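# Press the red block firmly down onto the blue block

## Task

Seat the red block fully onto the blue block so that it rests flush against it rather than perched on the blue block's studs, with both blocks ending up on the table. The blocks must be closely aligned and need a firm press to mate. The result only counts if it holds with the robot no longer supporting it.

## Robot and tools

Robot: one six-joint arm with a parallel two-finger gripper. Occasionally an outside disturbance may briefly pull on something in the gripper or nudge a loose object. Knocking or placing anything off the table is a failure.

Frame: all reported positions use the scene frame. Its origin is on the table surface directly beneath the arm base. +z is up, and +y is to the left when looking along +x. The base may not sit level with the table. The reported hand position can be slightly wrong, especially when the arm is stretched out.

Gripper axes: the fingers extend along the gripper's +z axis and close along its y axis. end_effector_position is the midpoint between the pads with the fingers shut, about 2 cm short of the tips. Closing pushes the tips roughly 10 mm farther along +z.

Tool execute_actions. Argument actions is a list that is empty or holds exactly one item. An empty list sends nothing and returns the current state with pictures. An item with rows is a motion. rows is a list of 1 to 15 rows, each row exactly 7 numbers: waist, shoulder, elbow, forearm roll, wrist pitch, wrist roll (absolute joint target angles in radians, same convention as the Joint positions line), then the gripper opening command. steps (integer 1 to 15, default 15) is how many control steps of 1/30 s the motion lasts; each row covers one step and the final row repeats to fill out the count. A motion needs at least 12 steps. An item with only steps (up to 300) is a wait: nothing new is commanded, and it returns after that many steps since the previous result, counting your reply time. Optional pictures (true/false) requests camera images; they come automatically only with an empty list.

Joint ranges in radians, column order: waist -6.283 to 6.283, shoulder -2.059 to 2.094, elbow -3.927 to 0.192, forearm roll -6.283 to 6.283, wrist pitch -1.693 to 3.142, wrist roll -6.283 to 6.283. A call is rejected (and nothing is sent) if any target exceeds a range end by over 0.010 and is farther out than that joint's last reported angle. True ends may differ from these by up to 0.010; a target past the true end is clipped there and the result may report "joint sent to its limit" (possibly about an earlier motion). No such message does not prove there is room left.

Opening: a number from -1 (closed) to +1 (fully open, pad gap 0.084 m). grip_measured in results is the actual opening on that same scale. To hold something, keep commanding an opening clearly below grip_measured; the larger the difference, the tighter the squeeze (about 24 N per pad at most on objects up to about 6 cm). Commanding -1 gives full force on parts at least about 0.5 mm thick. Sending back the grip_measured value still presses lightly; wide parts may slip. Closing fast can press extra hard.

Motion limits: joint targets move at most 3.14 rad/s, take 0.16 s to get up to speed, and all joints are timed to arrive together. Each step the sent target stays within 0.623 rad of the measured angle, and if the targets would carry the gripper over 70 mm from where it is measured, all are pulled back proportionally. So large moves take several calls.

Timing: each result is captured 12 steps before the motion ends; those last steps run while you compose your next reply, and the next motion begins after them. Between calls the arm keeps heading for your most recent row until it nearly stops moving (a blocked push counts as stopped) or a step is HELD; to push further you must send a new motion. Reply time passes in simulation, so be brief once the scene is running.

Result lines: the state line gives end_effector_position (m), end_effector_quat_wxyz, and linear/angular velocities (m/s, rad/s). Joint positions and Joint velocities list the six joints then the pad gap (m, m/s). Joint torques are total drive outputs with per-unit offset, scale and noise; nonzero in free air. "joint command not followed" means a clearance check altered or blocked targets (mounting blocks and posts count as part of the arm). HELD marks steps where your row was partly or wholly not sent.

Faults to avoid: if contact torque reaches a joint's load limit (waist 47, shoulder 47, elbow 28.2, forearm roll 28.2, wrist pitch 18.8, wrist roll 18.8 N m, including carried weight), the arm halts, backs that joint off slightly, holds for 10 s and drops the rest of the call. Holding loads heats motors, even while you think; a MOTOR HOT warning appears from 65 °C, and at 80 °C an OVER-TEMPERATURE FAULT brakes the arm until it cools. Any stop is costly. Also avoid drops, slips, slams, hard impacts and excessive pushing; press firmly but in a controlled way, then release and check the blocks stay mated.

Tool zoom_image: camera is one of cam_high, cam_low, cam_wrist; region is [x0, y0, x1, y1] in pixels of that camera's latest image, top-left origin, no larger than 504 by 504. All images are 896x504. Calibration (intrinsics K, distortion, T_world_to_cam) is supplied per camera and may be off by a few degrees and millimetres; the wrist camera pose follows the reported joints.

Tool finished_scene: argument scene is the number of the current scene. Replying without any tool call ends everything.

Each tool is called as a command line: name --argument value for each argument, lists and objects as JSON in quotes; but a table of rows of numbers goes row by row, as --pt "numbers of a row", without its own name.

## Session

execute_actions --actions '[]'

Scene clock: 0.00 s of 11933.50 s.
end_effector_position=(+0.3066, -0.5328, +0.3674) grip_measured=+1.00 end_effector_quat_wxyz=(+0.570, +0.292, +0.760, -0.110) end_effector_velocity=(-0.000, -0.000, -0.002) end_effector_angular_velocity=(+0.003, +0.001, -0.001)
Joint positions: [-1.406  0.016 -1.001  1.829  0.717  1.234  0.084]
Joint velocities: [-0.001  0.002  0.001 -0.     0.     0.     0.   ]
Joint torques (N m, as the arm reports them, + toward a larger angle): no reading
camera_calibration (this result's frames):
cam_wrist: T_world_to_cam=[[0.565037, 0.808297, 0.165498, 0.23076], [0.181413, -0.317392, 0.93078, -0.49594], [0.804874, -0.495902, -0.325973, -0.258487], [0, 0, 0, 1]] pos_world=[0.167631, -0.472114, 0.339161]

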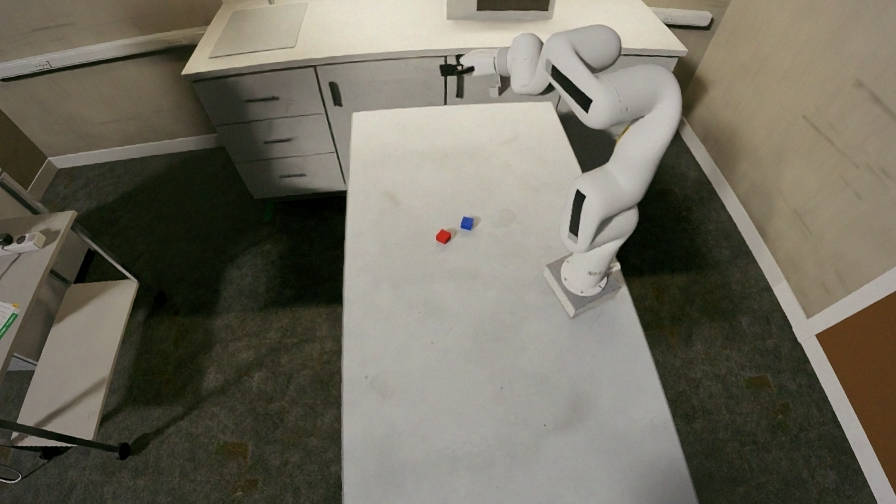

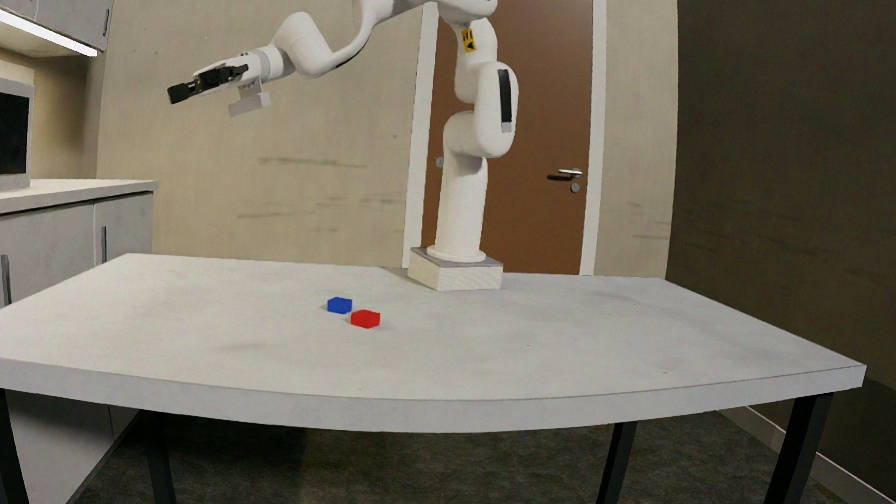

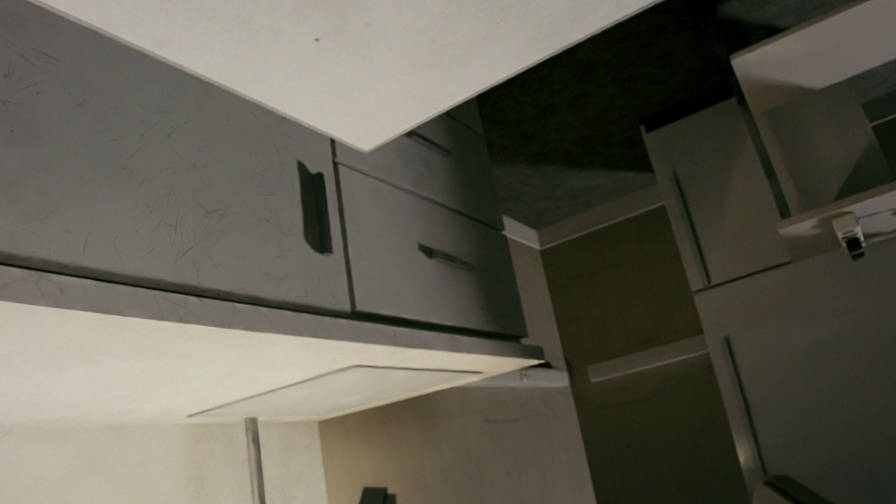

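execute_actions --actions '[{"rows":[[-0.674,-0.0053,-0.66,0.1,0.615,0,0.6]],"steps":15}]'

execute_actions --actions '[{"steps":48}]' --pictures true

Scene clock: 0.63 s of 11933.50 s.
end_effector_position=(+0.3114, -0.5277, +0.3626) grip_measured=+0.75 end_effector_quat_wxyz=(+0.564, +0.280, +0.769, -0.111) end_effector_velocity=(+0.184, +0.188, -0.166) end_effector_angular_velocity=(-0.277, +0.723, +0.757)
Joint positions: [-1.394  0.014 -0.995  1.814  0.713  1.219  0.075]
Joint velocities: [ 0.425 -0.036  0.22  -0.47  -0.088 -0.47  -0.075]
Joint torques (N m, as the arm reports them, + toward a larger angle): [ 15.54 -19.07  -9.4   -1.44   1.18   0.05]
Steps of this call (steps 1 to 16: nothing new was sent; steps 17 to 19: the first 3 steps of this action). Readings (joint positions):
17: [-1.406 0.015 -1.001 1.829 0.717 1.234]
18: [-1.404 0.015 -1.000 1.826 0.716 1.231]
19: the state above

Scene clock: 2.23 s of 11933.50 s.
end_effector_position=(+0.3670, -0.1993, +0.1206) grip_measured=+0.59 end_effector_quat_wxyz=(-0.002, +0.952, -0.305, +0.001) end_effector_velocity=(-0.005, -0.003, -0.001) end_effector_angular_velocity=(-0.046, +0.035, +0.113)
Joint positions: [-0.675 -0.005 -0.661  0.11   0.615  0.002  0.069]
Joint velocities: [ 0.007 -0.     0.004 -0.1   -0.001 -0.025  0.   ]
Joint torques (N m, as the arm reports them, + toward a larger angle): [  0.72 -18.96 -10.67  -0.63  -3.17   0.08]
Kept back: nothing.
Steps of this call (steps 1 to 12: the last 12 steps of your previous action; steps 13 to 48: the robot went on to your last target). Readings (joint positions):
1: [-1.377 0.013 -0.986 1.797 0.711 1.202]
2: [-1.356 0.013 -0.975 1.778 0.708 1.183]
4: [-1.319 0.013 -0.954 1.742 0.703 1.148]
8: [-1.249 0.011 -0.921 1.671 0.693 1.077]
48: the state above
camera_calibration (this result's frames):
cam_wrist: T_world_to_cam=[[-0.578549, -0.815647, -0.000640643, 0.0839823], [-0.815644, 0.578548, -0.00267665, 0.485725], [0.00255385, -0.00102604, -0.999996, 0.252239], [0, 0, 0, 1]] pos_world=[0.444122, -0.212257, 0.253592]

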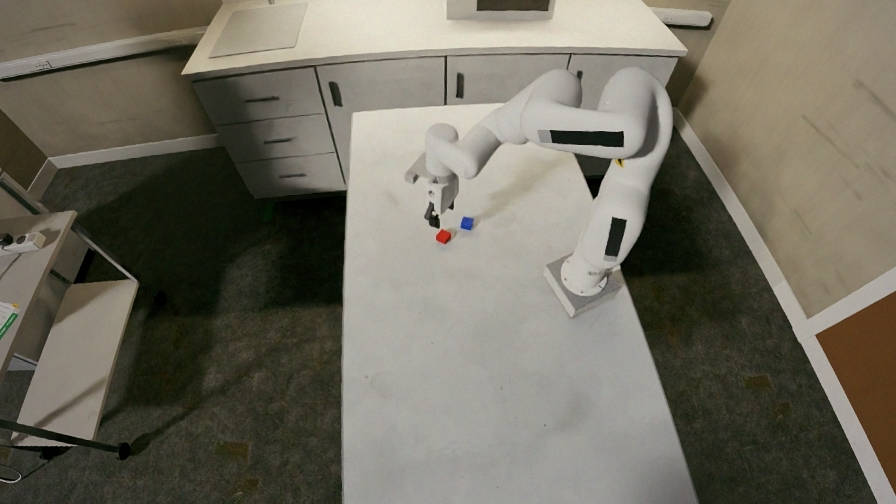

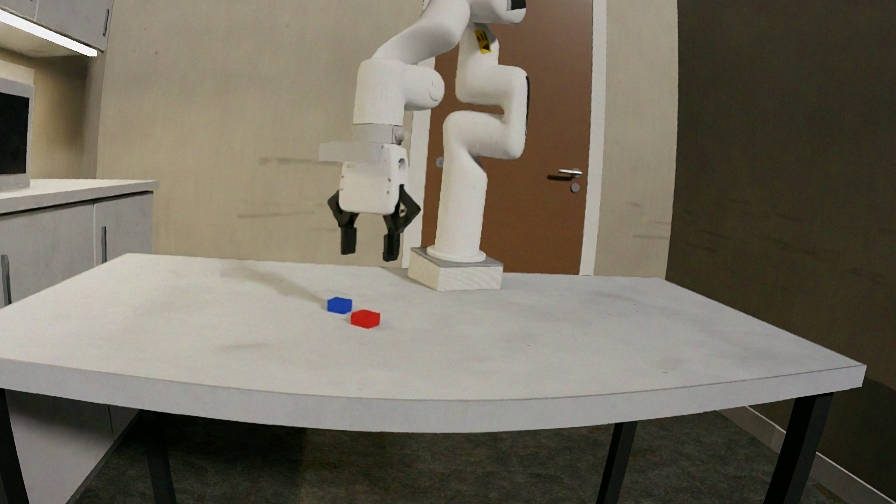

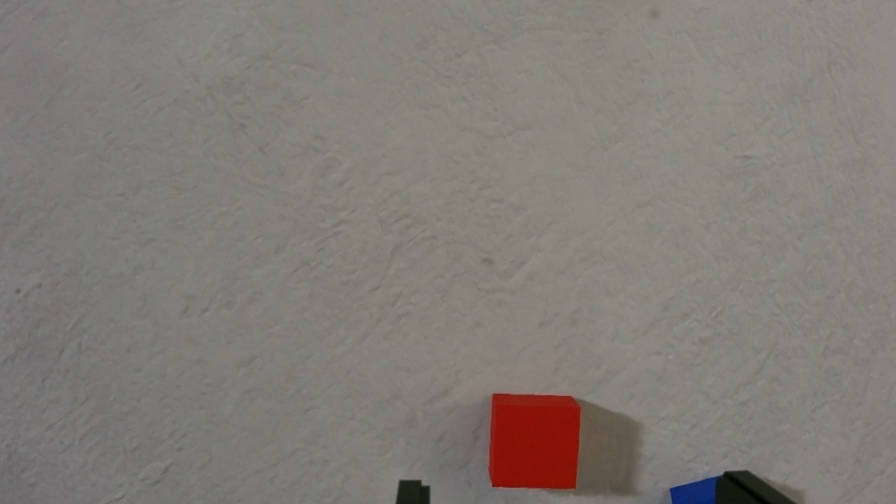

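execute_actions --actions '[{"rows":[[-0.649,0.2759,-0.6532,0.176,0.328,-0.014,0.3]],"steps":15}]'

execute_actions --actions '[{"steps":18}]' --pictures true

Scene clock: 2.93 s of 11933.50 s.
end_effector_position=(+0.3687, -0.2002, +0.1170) grip_measured=+0.41 end_effector_quat_wxyz=(+0.001, +0.954, -0.300, +0.003) end_effector_velocity=(+0.065, -0.029, -0.140) end_effector_angular_velocity=(-0.048, -0.157, -0.076)
Joint positions: [-0.673  0.007 -0.661  0.104  0.598 -0.001  0.061]
Joint velocities: [ 0.047  0.497 -0.045  0.154 -0.608 -0.031 -0.059]
Joint torques (N m, as the arm reports them, + toward a larger angle): [ 1.82 -1.11 -7.32 -0.1  -3.92  0.03]
Steps of this call (steps 1 to 18: the robot went on to your last target; steps 19 to 21: the first 3 steps of this action). Readings (joint positions):
19: [-0.674 -0.005 -0.660 0.100 0.615 0.000]
20: [-0.674 -0.003 -0.660 0.101 0.612 -0.000]
21: the state above

Scene clock: 3.53 s of 11933.50 s.
end_effector_position=(+0.3638, -0.1998, +0.0270) grip_measured=+0.29 end_effector_quat_wxyz=(+0.001, +0.947, -0.321, +0.001) end_effector_velocity=(-0.004, +0.001, -0.006) end_effector_angular_velocity=(+0.004, +0.008, -0.002)
Joint positions: [-0.649  0.274 -0.654  0.176  0.329 -0.014  0.056]
Joint velocities: [-0.     0.013  0.005  0.003 -0.01  -0.002 -0.   ]
Joint torques (N m, as the arm reports them, + toward a larger angle): [  0.89 -21.23  -8.03  -0.64  -3.34   0.21]
Kept back: nothing.
Steps of this call (steps 1 to 12: the last 12 steps of your previous action; steps 13 to 18: the robot went on to your last target). Readings (joint positions):
1: [-0.671 0.031 -0.663 0.111 0.571 -0.002]
2: [-0.667 0.066 -0.663 0.120 0.536 -0.004]
4: [-0.661 0.140 -0.657 0.139 0.467 -0.007]
8: [-0.652 0.241 -0.651 0.165 0.370 -0.012]
18: the state above
camera_calibration (this result's frames):
cam_wrist: T_world_to_cam=[[-0.606319, -0.795209, 0.00443796, 0.0957574], [-0.795221, 0.60631, -0.00335165, 0.481307], [-0.0000255204, -0.00556133, -0.999985, 0.15867], [0, 0, 0, 1]] pos_world=[0.44081, -0.214792, 0.159856]

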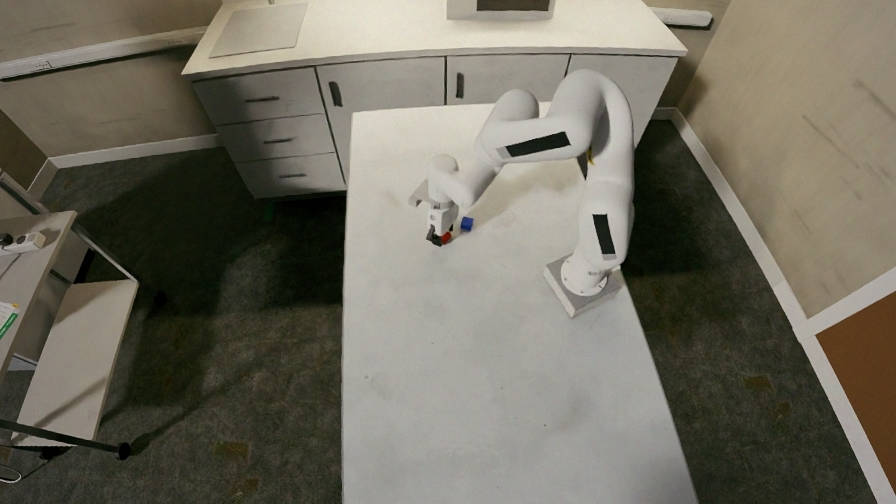

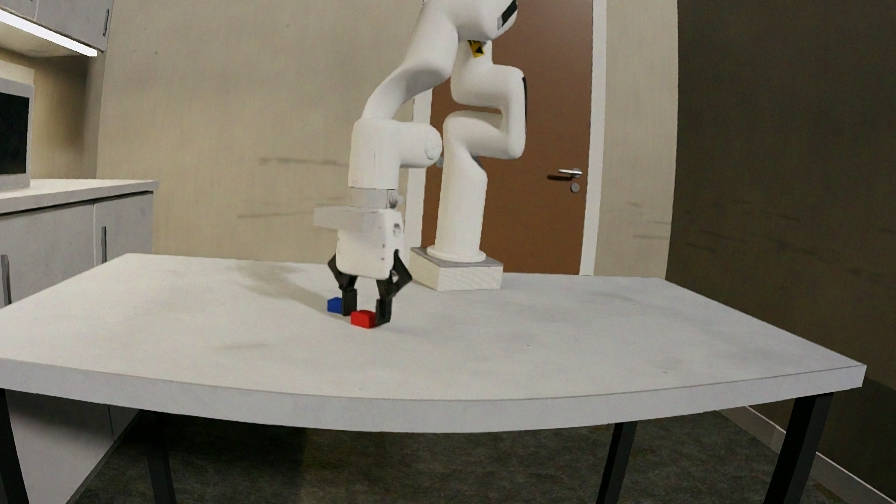

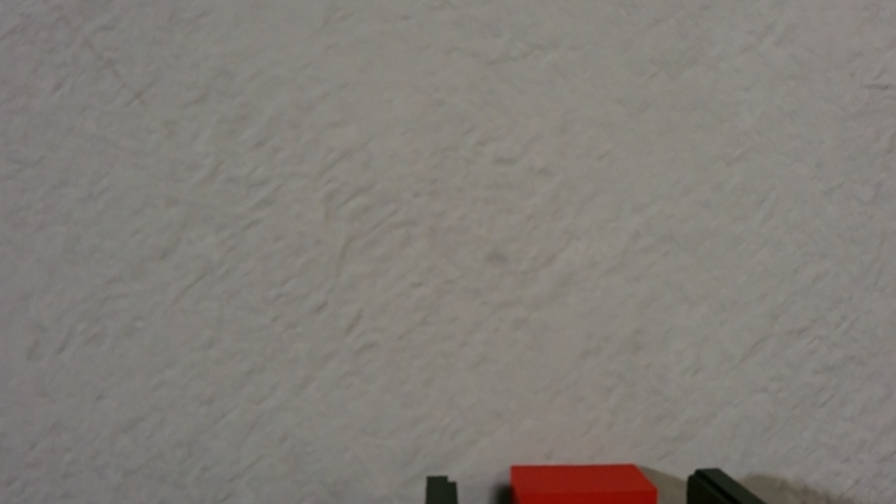

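execute_actions --actions '[{"rows":[[-0.651,0.2759,-0.6532,0.176,0.328,-0.014,0.1],[-0.651,0.2759,-0.6532,0.176,0.328,-0.014,0],[-0.651,0.2759,-0.6532,0.176,0.328,-0.014,-0.1],[-0.651,0.2759,-0.6532,0.176,0.328,-0.014,-0.2],[-0.651,0.2759,-0.6532,0.176,0.328,-0.014,-0.3],[-0.651,0.2759,-0.6532,0.176,0.328,-0.014,-0.5],[-0.651,0.2759,-0.6532,0.176,0.328,-0.014,-1]],"steps":14}]'

execute_actions --actions '[{"rows":[[-0.653,0.26,-0.653,0.17,0.344,-0.014,-1],[-0.656,0.23,-0.652,0.16,0.373,-0.014,-1],[-0.66,0.19,-0.651,0.145,0.41,-0.014,-1],[-0.665,0.14,-0.65,0.13,0.46,-0.014,-1]],"steps":12}]'

execute_actions --actions '[{"rows":[[-0.8647,0.0843,-0.5126,0.1746,0.393,-0.471,-1]],"steps":15}]'

execute_actions --actions '[{"steps":24}]' --pictures true

zoom_image --camera "cam_wrist" --region '[470,400,680,504]'

Scene clock: 5.13 s of 11933.50 s.
end_effector_position=(+0.3633, -0.1995, +0.0262) grip_measured=+0.20 end_effector_quat_wxyz=(+0.000, +0.947, -0.321, +0.000) end_effector_velocity=(-0.002, -0.003, -0.000) end_effector_angular_velocity=(+0.000, +0.001, -0.010)
Joint positions: [-0.649  0.276 -0.653  0.176  0.328 -0.014  0.053]
Joint velocities: [-0.008  0.001  0.     0.     0.     0.002 -0.1  ]
Joint torques (N m, as the arm reports them, + toward a larger angle): [  0.64 -21.57  -7.81  -0.67  -3.01   0.17]
Steps of this call (steps 1 to 15: the robot went on to your last target; steps 16 to 46: nothing new was sent; steps 47 to 48: the first 2 steps of this action). Readings (joint positions):
47: [-0.649 0.276 -0.653 0.176 0.328 -0.014]
48: the state above

Scene clock: 5.53 s of 11933.50 s.
end_effector_position=(+0.3629, -0.2002, +0.0262) grip_measured=-0.28 end_effector_quat_wxyz=(+0.000, +0.947, -0.322, +0.000) end_effector_velocity=(+0.000, -0.000, +0.000) end_effector_angular_velocity=(-0.000, -0.001, -0.002)
Joint positions: [-0.651  0.276 -0.653  0.176  0.328 -0.014  0.032]
Joint velocities: [-0.    -0.    -0.001  0.     0.     0.002  0.   ]
Joint torques (N m, as the arm reports them, + toward a larger angle): [  0.22 -21.11  -7.81  -0.62  -2.98   0.36]
Kept back: the last 12 steps of this action.
Steps of this call (steps 1 to 12: the last 12 steps of your previous action). Readings (joint positions):
1: [-0.649 0.276 -0.653 0.176 0.328 -0.014]
2: [-0.650 0.276 -0.653 0.176 0.328 -0.014]
4: [-0.650 0.276 -0.653 0.176 0.328 -0.014]
8: [-0.651 0.276 -0.653 0.176 0.328 -0.014]
12: the state above

Scene clock: 6.03 s of 11933.50 s.
end_effector_position=(+0.3641, -0.2027, +0.0689) grip_measured=-0.28 end_effector_quat_wxyz=(+0.000, +0.953, -0.302, +0.001) end_effector_velocity=(-0.081, -0.064, +0.007) end_effector_angular_velocity=(-0.009, -0.038, +0.292)
Joint positions: [-0.67   0.142 -0.646  0.135  0.452 -0.031  0.032]
Joint velocities: [-0.232 -0.11   0.166  0.078 -0.077 -0.597 -0.   ]
Joint torques (N m, as the arm reports them, + toward a larger angle): [ -9.41 -20.67  -6.86   0.53  -3.03  -0.54]
Steps of this call (steps 1 to 12: the last 12 steps of your previous action; steps 13 to 15: the first 3 steps of this action). Readings (joint positions):
13: [-0.664 0.147 -0.651 0.133 0.451 -0.014]
14: [-0.665 0.145 -0.649 0.133 0.453 -0.017]
15: the state above

Scene clock: 6.83 s of 11933.50 s.
end_effector_position=(+0.2863, -0.2433, +0.0623) grip_measured=-0.28 end_effector_quat_wxyz=(+0.000, +0.979, -0.202, +0.000) end_effector_velocity=(-0.000, -0.000, -0.000) end_effector_angular_velocity=(+0.001, +0.000, +0.001)
Joint positions: [-0.864  0.084 -0.513  0.175  0.393 -0.471  0.032]
Joint velocities: [-0.001  0.    -0.     0.001  0.001 -0.003 -0.   ]
Joint torques (N m, as the arm reports them, + toward a larger angle): [  1.27 -18.79  -9.04  -0.83  -3.02   0.27]
Kept back: nothing.
Steps of this call (steps 1 to 12: the last 12 steps of your previous action; steps 13 to 24: the robot went on to your last target). Readings (joint positions):
1: [-0.682 0.137 -0.638 0.138 0.448 -0.059]
2: [-0.701 0.131 -0.625 0.142 0.441 -0.103]
4: [-0.751 0.117 -0.591 0.152 0.427 -0.212]
8: [-0.832 0.095 -0.534 0.168 0.404 -0.391]
24: the state above
camera_calibration (this result's frames):
cam_wrist: T_world_to_cam=[[-0.394126, -0.919043, 0.0049083, -0.0769274], [-0.919056, 0.394122, -0.00170025, 0.42992], [-0.000371865, -0.00518112, -0.999987, 0.193908], [0, 0, 0, 1]] pos_world=[0.364874, -0.239136, 0.195014]

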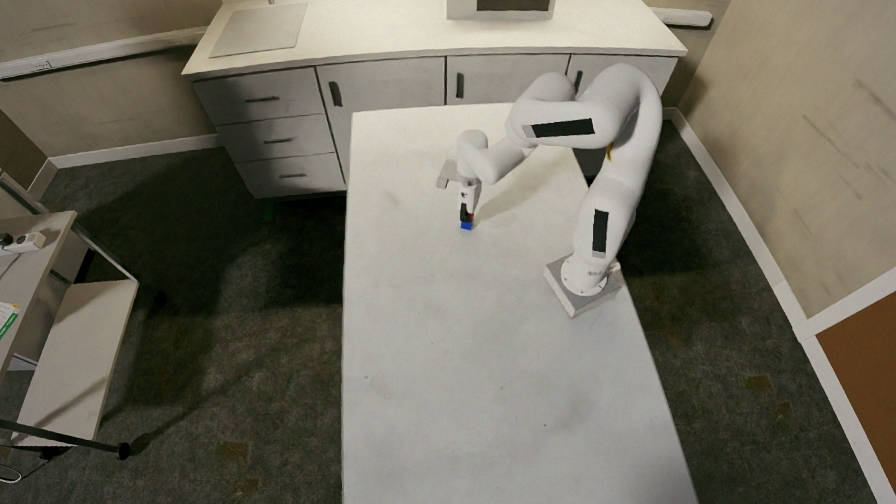

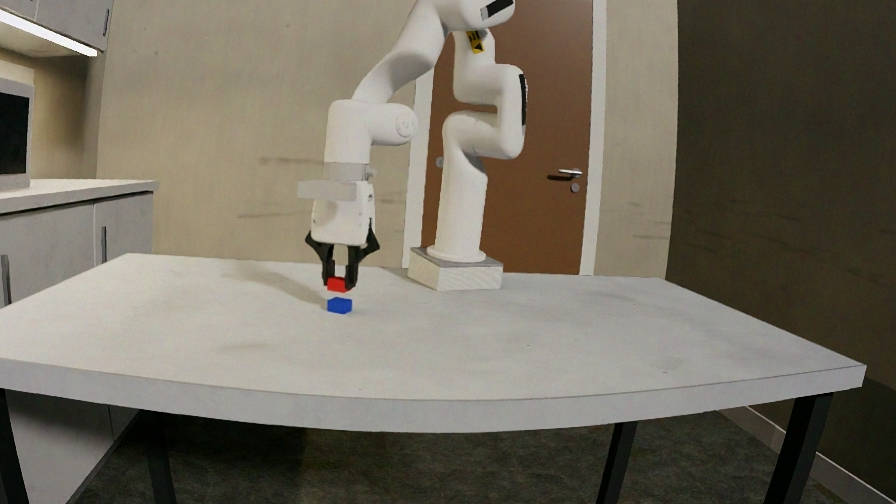

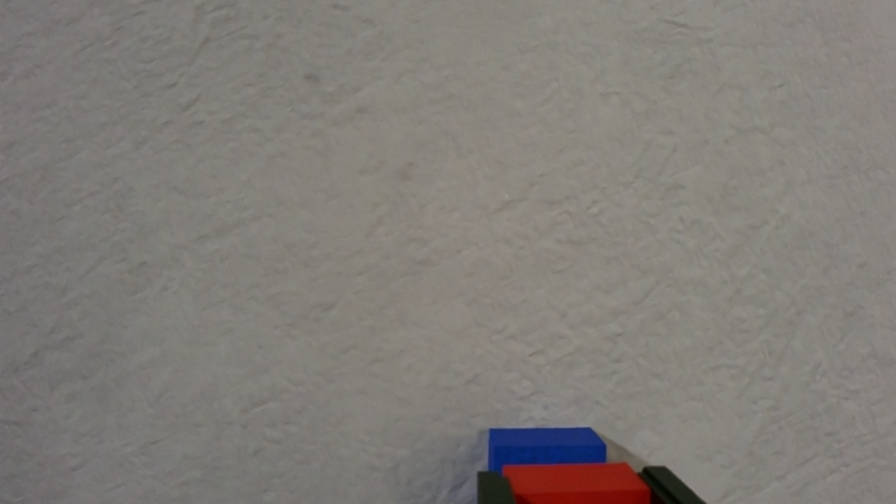

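Region (470, 400, 680, 504) of cam_wrist's 896x504 image, scaled by 2.400, with more detail than that image has; it fills the top 250 rows of this view, and the rest is white.

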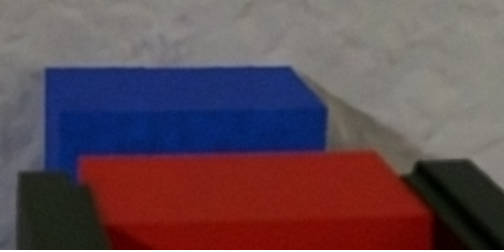

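execute_actions --actions '[{"rows":[[-0.8577,0.1215,-0.514,0.1914,0.3577,-0.481,-1]],"steps":12}]'

execute_actions --actions '[{"steps":22}]' --pictures true

zoom_image --camera "cam_wrist" --region '[470,400,680,504]'

Scene clock: 7.73 s of 11933.50 s.
end_effector_position=(+0.2862, -0.2434, +0.0623) grip_measured=-0.28 end_effector_quat_wxyz=(+0.000, +0.979, -0.202, -0.000) end_effector_velocity=(-0.000, -0.000, +0.000) end_effector_angular_velocity=(-0.000, -0.000, -0.003)
Joint positions: [-0.865  0.084 -0.513  0.175  0.393 -0.471  0.032]
Joint velocities: [-0.001 -0.     0.    -0.    -0.001  0.002 -0.   ]
Joint torques (N m, as the arm reports them, + toward a larger angle): [  0.65 -17.87  -8.72  -0.47  -3.06   0.27]
Kept back: the last 12 steps of this action.
Steps of this call (steps 1 to 15: the robot went on to your last target; steps 16 to 27: nothing new was sent). Readings (joint positions):
1: [-0.864 0.084 -0.513 0.175 0.393 -0.471]
2: [-0.864 0.084 -0.513 0.175 0.393 -0.471]
4: [-0.865 0.084 -0.513 0.175 0.393 -0.471]
8: [-0.865 0.084 -0.513 0.175 0.393 -0.471]
27: the state above

Scene clock: 8.47 s of 11933.50 s.
end_effector_position=(+0.2862, -0.2426, +0.0517) grip_measured=-0.28 end_effector_quat_wxyz=(+0.000, +0.979, -0.203, -0.000) end_effector_velocity=(-0.000, +0.000, -0.001) end_effector_angular_velocity=(+0.001, +0.001, +0.001)
Joint positions: [-0.858  0.121 -0.514  0.191  0.358 -0.481  0.032]
Joint velocities: [ 0.     0.001  0.     0.     0.    -0.001 -0.   ]
Joint torques (N m, as the arm reports them, + toward a larger angle): [  0.58 -18.98  -8.2   -0.36  -3.05   0.28]
Kept back: nothing.
Steps of this call (steps 1 to 12: the last 12 steps of your previous action; steps 13 to 22: the robot went on to your last target). Readings (joint positions):
1: [-0.865 0.084 -0.513 0.175 0.393 -0.471]
2: [-0.864 0.086 -0.513 0.176 0.390 -0.472]
4: [-0.862 0.098 -0.514 0.181 0.379 -0.475]
8: [-0.859 0.116 -0.513 0.189 0.364 -0.479]
22: the state above
camera_calibration (this result's frames):
cam_wrist: T_world_to_cam=[[-0.395237, -0.918568, 0.0044641, -0.0758472], [-0.918579, 0.395234, -0.00149412, 0.429662], [-0.000391916, -0.00469116, -0.999989, 0.18342], [0, 0, 0, 1]] pos_world=[0.364773, -0.238628, 0.184398]

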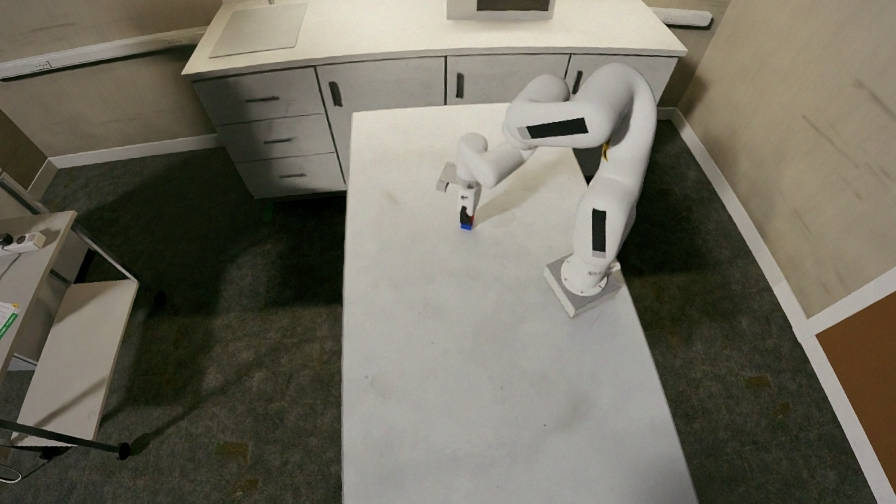

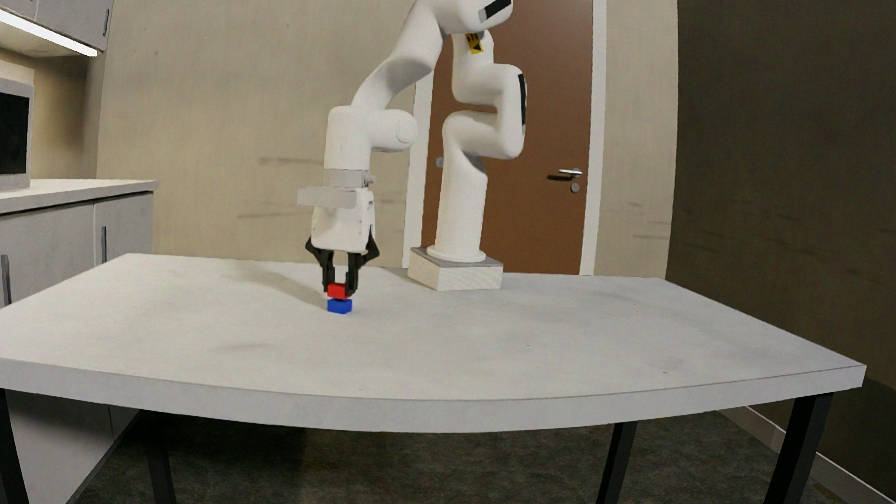

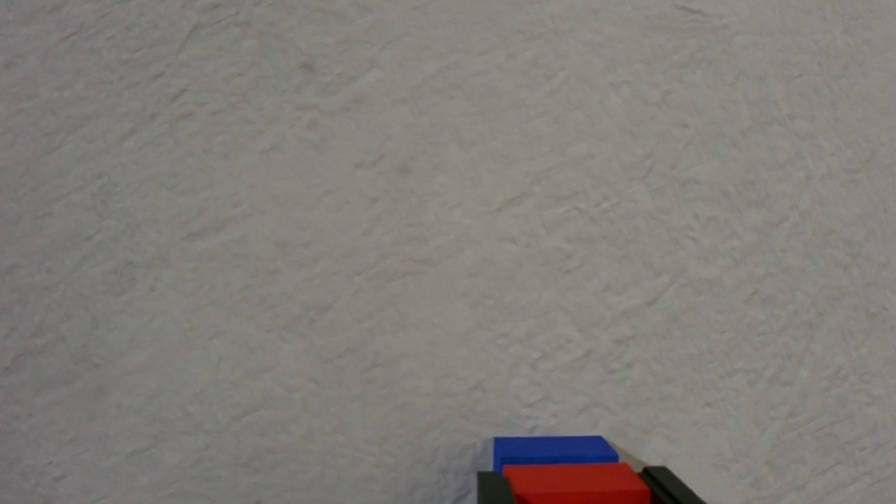

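Region (470, 400, 680, 504) of cam_wrist's 896x504 image, scaled by 2.400, with more detail than that image has; it fills the top 250 rows of this view, and the rest is white.

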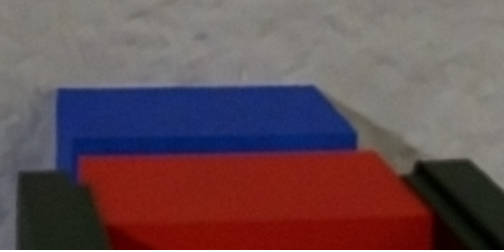

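execute_actions --actions '[{"rows":[[-0.8568,0.1234,-0.5143,0.1923,0.3561,-0.4816,-1],[-0.8565,0.1252,-0.5145,0.1932,0.3544,-0.4822,-1],[-0.8563,0.1271,-0.5147,0.1941,0.3528,-0.4829,-1],[-0.856,0.1289,-0.5149,0.195,0.3512,-0.4835,-1],[-0.8557,0.1308,-0.5151,0.1959,0.3495,-0.4841,-1],[-0.8554,0.1327,-0.5153,0.1968,0.3479,-0.4847,-1],[-0.8552,0.1345,-0.5155,0.1977,0.3463,-0.4854,-1],[-0.8549,0.1364,-0.5157,0.1986,0.3446,-0.486,-1],[-0.8546,0.1382,-0.5159,0.1995,0.343,-0.4866,-1],[-0.8543,0.1401,-0.5161,0.2004,0.3413,-0.4872,-1],[-0.8541,0.142,-0.5163,0.2013,0.3397,-0.4879,-1],[-0.8538,0.1438,-0.5165,0.2022,0.3381,-0.4885,-1],[-0.8535,0.1457,-0.5167,0.2031,0.3364,-0.4891,-1],[-0.8532,0.1475,-0.5169,0.204,0.3348,-0.4897,-1],[-0.853,0.1494,-0.5169,0.2045,0.334,-0.49,-1]],"steps":15}]'

execute_actions --actions '[{"steps":30}]' --pictures true

zoom_image --camera "cam_wrist" --region '[470,400,680,504]'

zoom_image --camera "cam_low" --region '[300,260,380,325]'

Scene clock: 9.90 s of 11933.50 s.
end_effector_position=(+0.2863, -0.2426, +0.0515) grip_measured=-0.28 end_effector_quat_wxyz=(+0.000, +0.979, -0.203, -0.000) end_effector_velocity=(+0.003, -0.001, -0.003) end_effector_angular_velocity=(-0.003, -0.004, +0.002)
Joint positions: [-0.857  0.122 -0.514  0.192  0.357 -0.481  0.032]
Joint velocities: [ 0.005  0.018 -0.008  0.009 -0.015 -0.006  0.   ]
Joint torques (N m, as the arm reports them, + toward a larger angle): [  0.68 -18.    -8.15  -0.63  -3.34   0.41]
Steps of this call (steps 1 to 15: the robot went on to your last target; steps 16 to 40: nothing new was sent; steps 41 to 43: the first 3 steps of this action). Readings (joint positions):
41: [-0.858 0.122 -0.514 0.191 0.358 -0.481]
42: [-0.858 0.122 -0.514 0.191 0.358 -0.481]
43: the state above

Scene clock: 10.90 s of 11933.50 s.
end_effector_position=(+0.2865, -0.2425, +0.0445) grip_measured=-0.28 end_effector_quat_wxyz=(+0.000, +0.979, -0.203, +0.000) end_effector_velocity=(-0.001, -0.000, -0.001) end_effector_angular_velocity=(+0.001, +0.001, -0.001)
Joint positions: [-0.853  0.148 -0.517  0.205  0.334 -0.49   0.032]
Joint velocities: [-0.002  0.001  0.001  0.     0.    -0.001 -0.   ]
Joint torques (N m, as the arm reports them, + toward a larger angle): [ 1.57 -9.06 -7.7  -0.59 -5.14  0.29]
Kept back: nothing.
Steps of this call (steps 1 to 12: the last 12 steps of your previous action; steps 13 to 30: the robot went on to your last target). Readings (joint positions):
1: [-0.857 0.123 -0.514 0.192 0.356 -0.481]
2: [-0.857 0.124 -0.514 0.193 0.355 -0.482]
4: [-0.856 0.127 -0.515 0.194 0.353 -0.483]
8: [-0.855 0.133 -0.515 0.197 0.347 -0.485]
30: the state above
The arm was judged still, so your last target was given up. Only a new action makes it travel on or press farther. Fingers that are still opening or closing keep moving.
camera_calibration (this result's frames):
cam_wrist: T_world_to_cam=[[-0.395474, -0.918467, 0.00430446, -0.0755274], [-0.918477, 0.39547, -0.00167149, 0.429918], [-0.000167078, -0.00461458, -0.999989, 0.176136], [0, 0, 0, 1]] pos_world=[0.36503, -0.238577, 0.177177]

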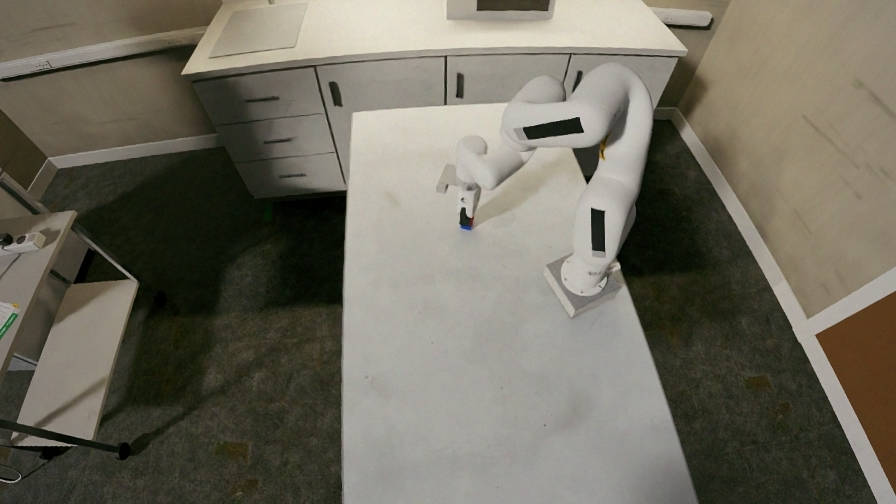

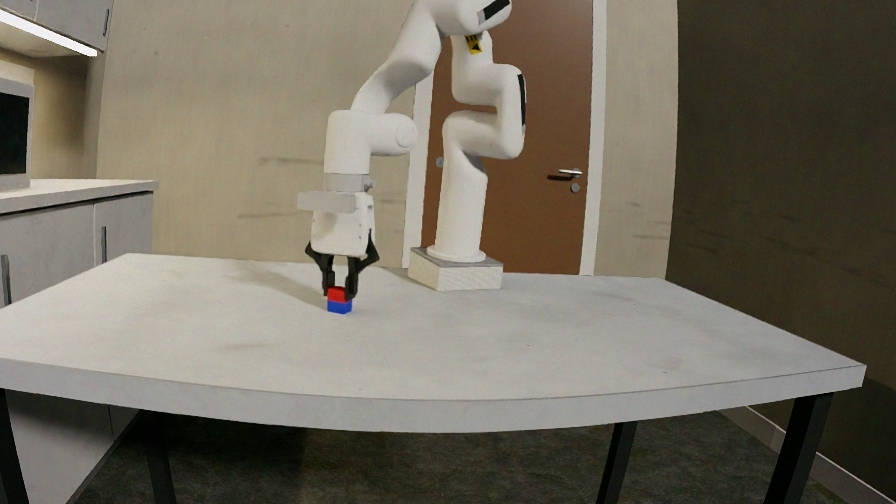

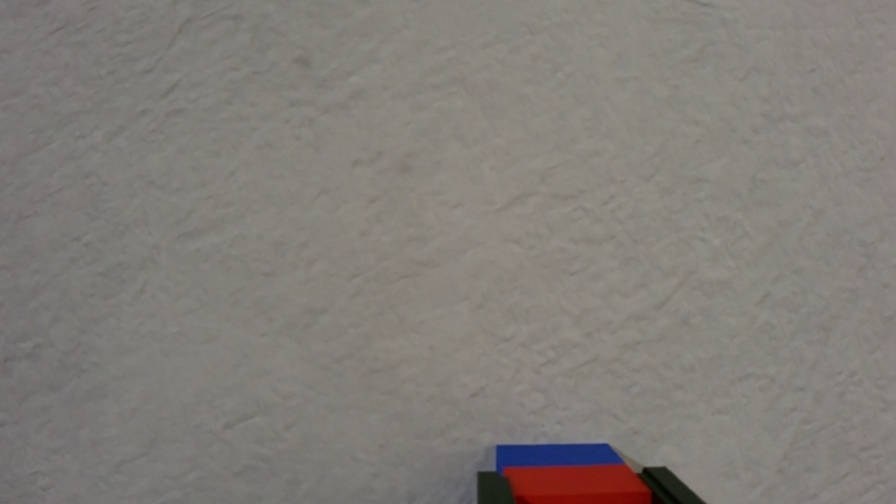

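Region (470, 400, 680, 504) of cam_wrist's 896x504 image, scaled by 2.400, with more detail than that image has; it fills the top 250 rows of this view, and the rest is white.

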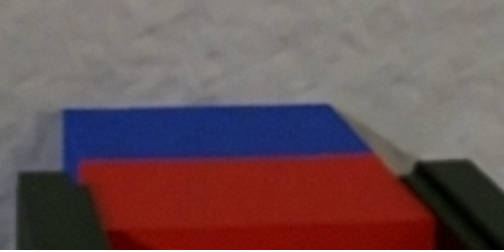

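Region (300, 260, 380, 325) of cam_low's 896x504 image, scaled by 6.300, with more detail than that image has; it fills the top 410 rows of this view, and the rest is white.

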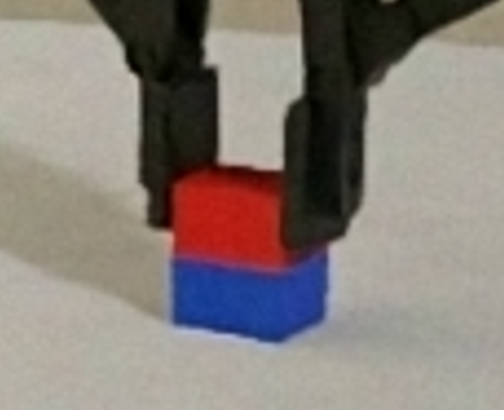

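execute_actions --actions '[{"rows":[[-0.8533,0.145,-0.5169,0.204,0.335,-0.49,-1],[-0.8533,0.145,-0.5169,0.204,0.335,-0.49,-1],[-0.8533,0.145,-0.5169,0.204,0.335,-0.49,-1],[-0.8533,0.145,-0.5169,0.204,0.335,-0.49,-1],[-0.8533,0.145,-0.5169,0.204,0.335,-0.49,0.4]],"steps":12}]'

execute_actions --actions '[{"rows":[[-0.869,0.035,-0.511,0.157,0.44,-0.458,0.4]],"steps":15}]'

execute_actions --actions '[{"steps":12}]' --pictures true

zoom_image --camera "cam_low" --region '[300,260,380,325]'

Scene clock: 11.57 s of 11933.50 s.
end_effector_position=(+0.2864, -0.2425, +0.0441) grip_measured=-0.28 end_effector_quat_wxyz=(+0.000, +0.979, -0.203, -0.000) end_effector_velocity=(+0.000, +0.000, -0.000) end_effector_angular_velocity=(+0.001, +0.001, +0.000)
Joint positions: [-0.853  0.149 -0.517  0.205  0.334 -0.49   0.032]
Joint velocities: [ 0.001  0.001 -0.001 -0.     0.001  0.001 -0.   ]
Joint torques (N m, as the arm reports them, + toward a larger angle): [ 1.13 -8.97 -6.19 -0.51 -4.5   0.13]
Kept back: the last 12 steps of this action.
Steps of this call (steps 1 to 20: nothing new was sent). Readings (joint positions):
1: [-0.853 0.148 -0.517 0.205 0.334 -0.490]
2: [-0.853 0.148 -0.517 0.205 0.334 -0.490]
4: [-0.853 0.149 -0.517 0.205 0.334 -0.490]
8: [-0.853 0.149 -0.517 0.205 0.334 -0.490]
20: the state above

Scene clock: 12.07 s of 11933.50 s.
end_effector_position=(+0.2854, -0.2414, +0.0477) grip_measured=+0.38 end_effector_quat_wxyz=(-0.001, +0.979, -0.203, -0.002) end_effector_velocity=(-0.016, +0.019, +0.116) end_effector_angular_velocity=(+0.065, +0.051, +0.011)
Joint positions: [-0.855  0.134 -0.514  0.198  0.35  -0.486  0.06 ]
Joint velocities: [-0.068 -0.459  0.062 -0.206  0.477  0.142  0.009]
Joint torques (N m, as the arm reports them, + toward a larger angle): [  0.3  -29.11 -10.12  -0.9   -3.54   0.39]
Steps of this call (steps 1 to 12: the last 12 steps of your previous action; steps 13 to 15: the first 3 steps of this action). Readings (joint positions):
13: [-0.853 0.148 -0.516 0.204 0.335 -0.490]
14: [-0.854 0.145 -0.516 0.203 0.338 -0.489]
15: the state above

Scene clock: 12.47 s of 11933.50 s.
end_effector_position=(+0.2865, -0.2426, +0.0756) grip_measured=+0.39 end_effector_quat_wxyz=(+0.000, +0.979, -0.202, -0.000) end_effector_velocity=(-0.000, +0.000, +0.005) end_effector_angular_velocity=(+0.000, +0.001, +0.001)
Joint positions: [-0.869  0.037 -0.511  0.158  0.439 -0.458  0.061]
Joint velocities: [-0.002 -0.016 -0.    -0.007  0.017  0.005  0.   ]
Joint torques (N m, as the arm reports them, + toward a larger angle): [  0.91 -17.34  -9.    -0.61  -2.99   0.45]
Kept back: nothing.
Steps of this call (steps 1 to 12: the last 12 steps of your previous action). Readings (joint positions):
1: [-0.858 0.116 -0.513 0.190 0.368 -0.480]
2: [-0.861 0.095 -0.512 0.182 0.385 -0.475]
4: [-0.865 0.063 -0.514 0.169 0.411 -0.467]
8: [-0.868 0.041 -0.512 0.160 0.433 -0.460]
12: the state above
camera_calibration (this result's frames):
cam_wrist: T_world_to_cam=[[-0.392542, -0.919722, 0.00472117, -0.0768676], [-0.919734, 0.392541, -0.00113823, 0.429599], [-0.000806399, -0.00478903, -0.999988, 0.207423], [0, 0, 0, 1]] pos_world=[0.36511, -0.238338, 0.208272]

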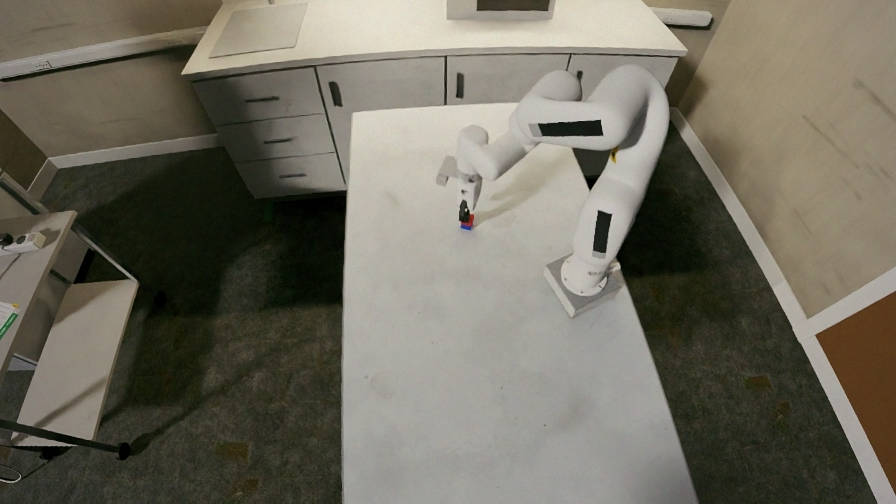

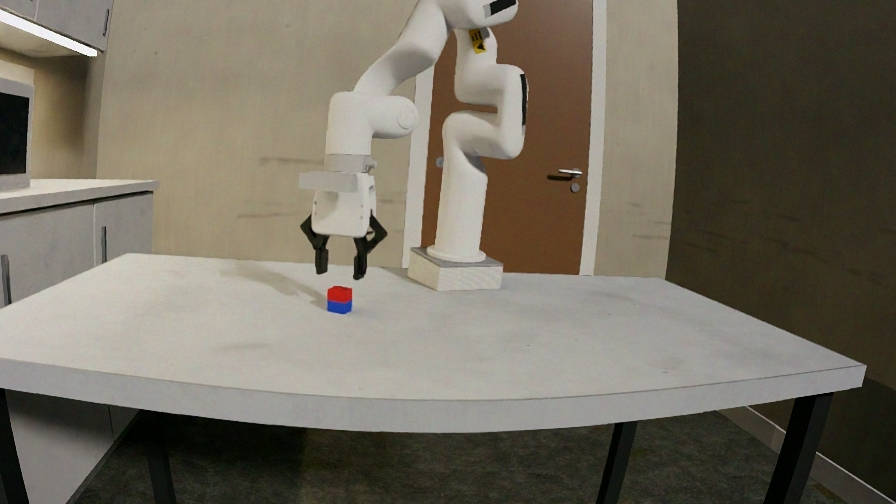

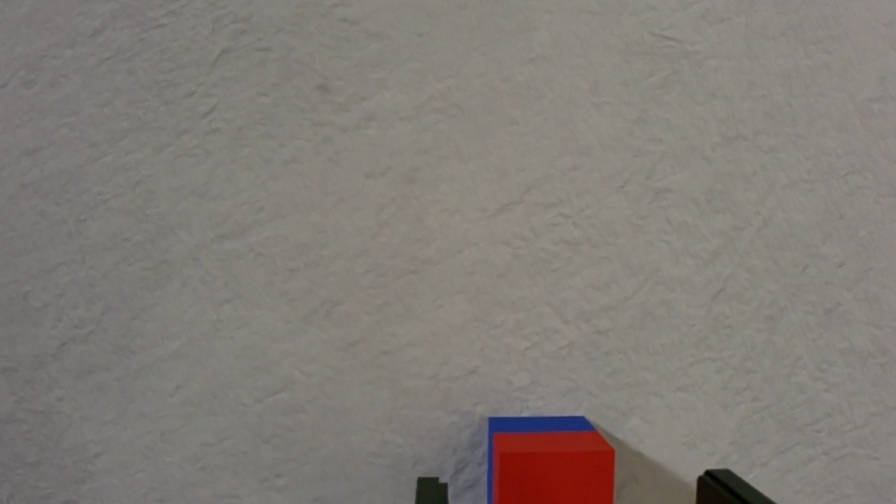

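Region (300, 260, 380, 325) of cam_low's 896x504 image, scaled by 6.300, with more detail than that image has; it fills the top 410 rows of this view, and the rest is white.

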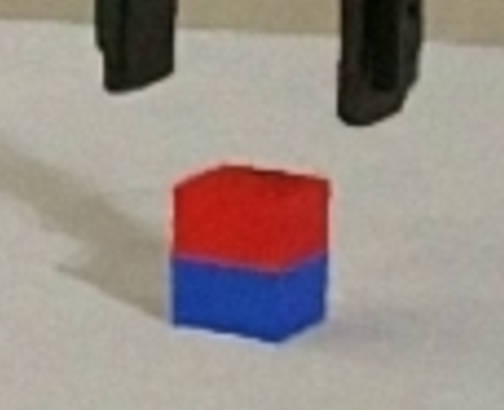

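finished_scene --scene 2

The scene is finished: the task was done.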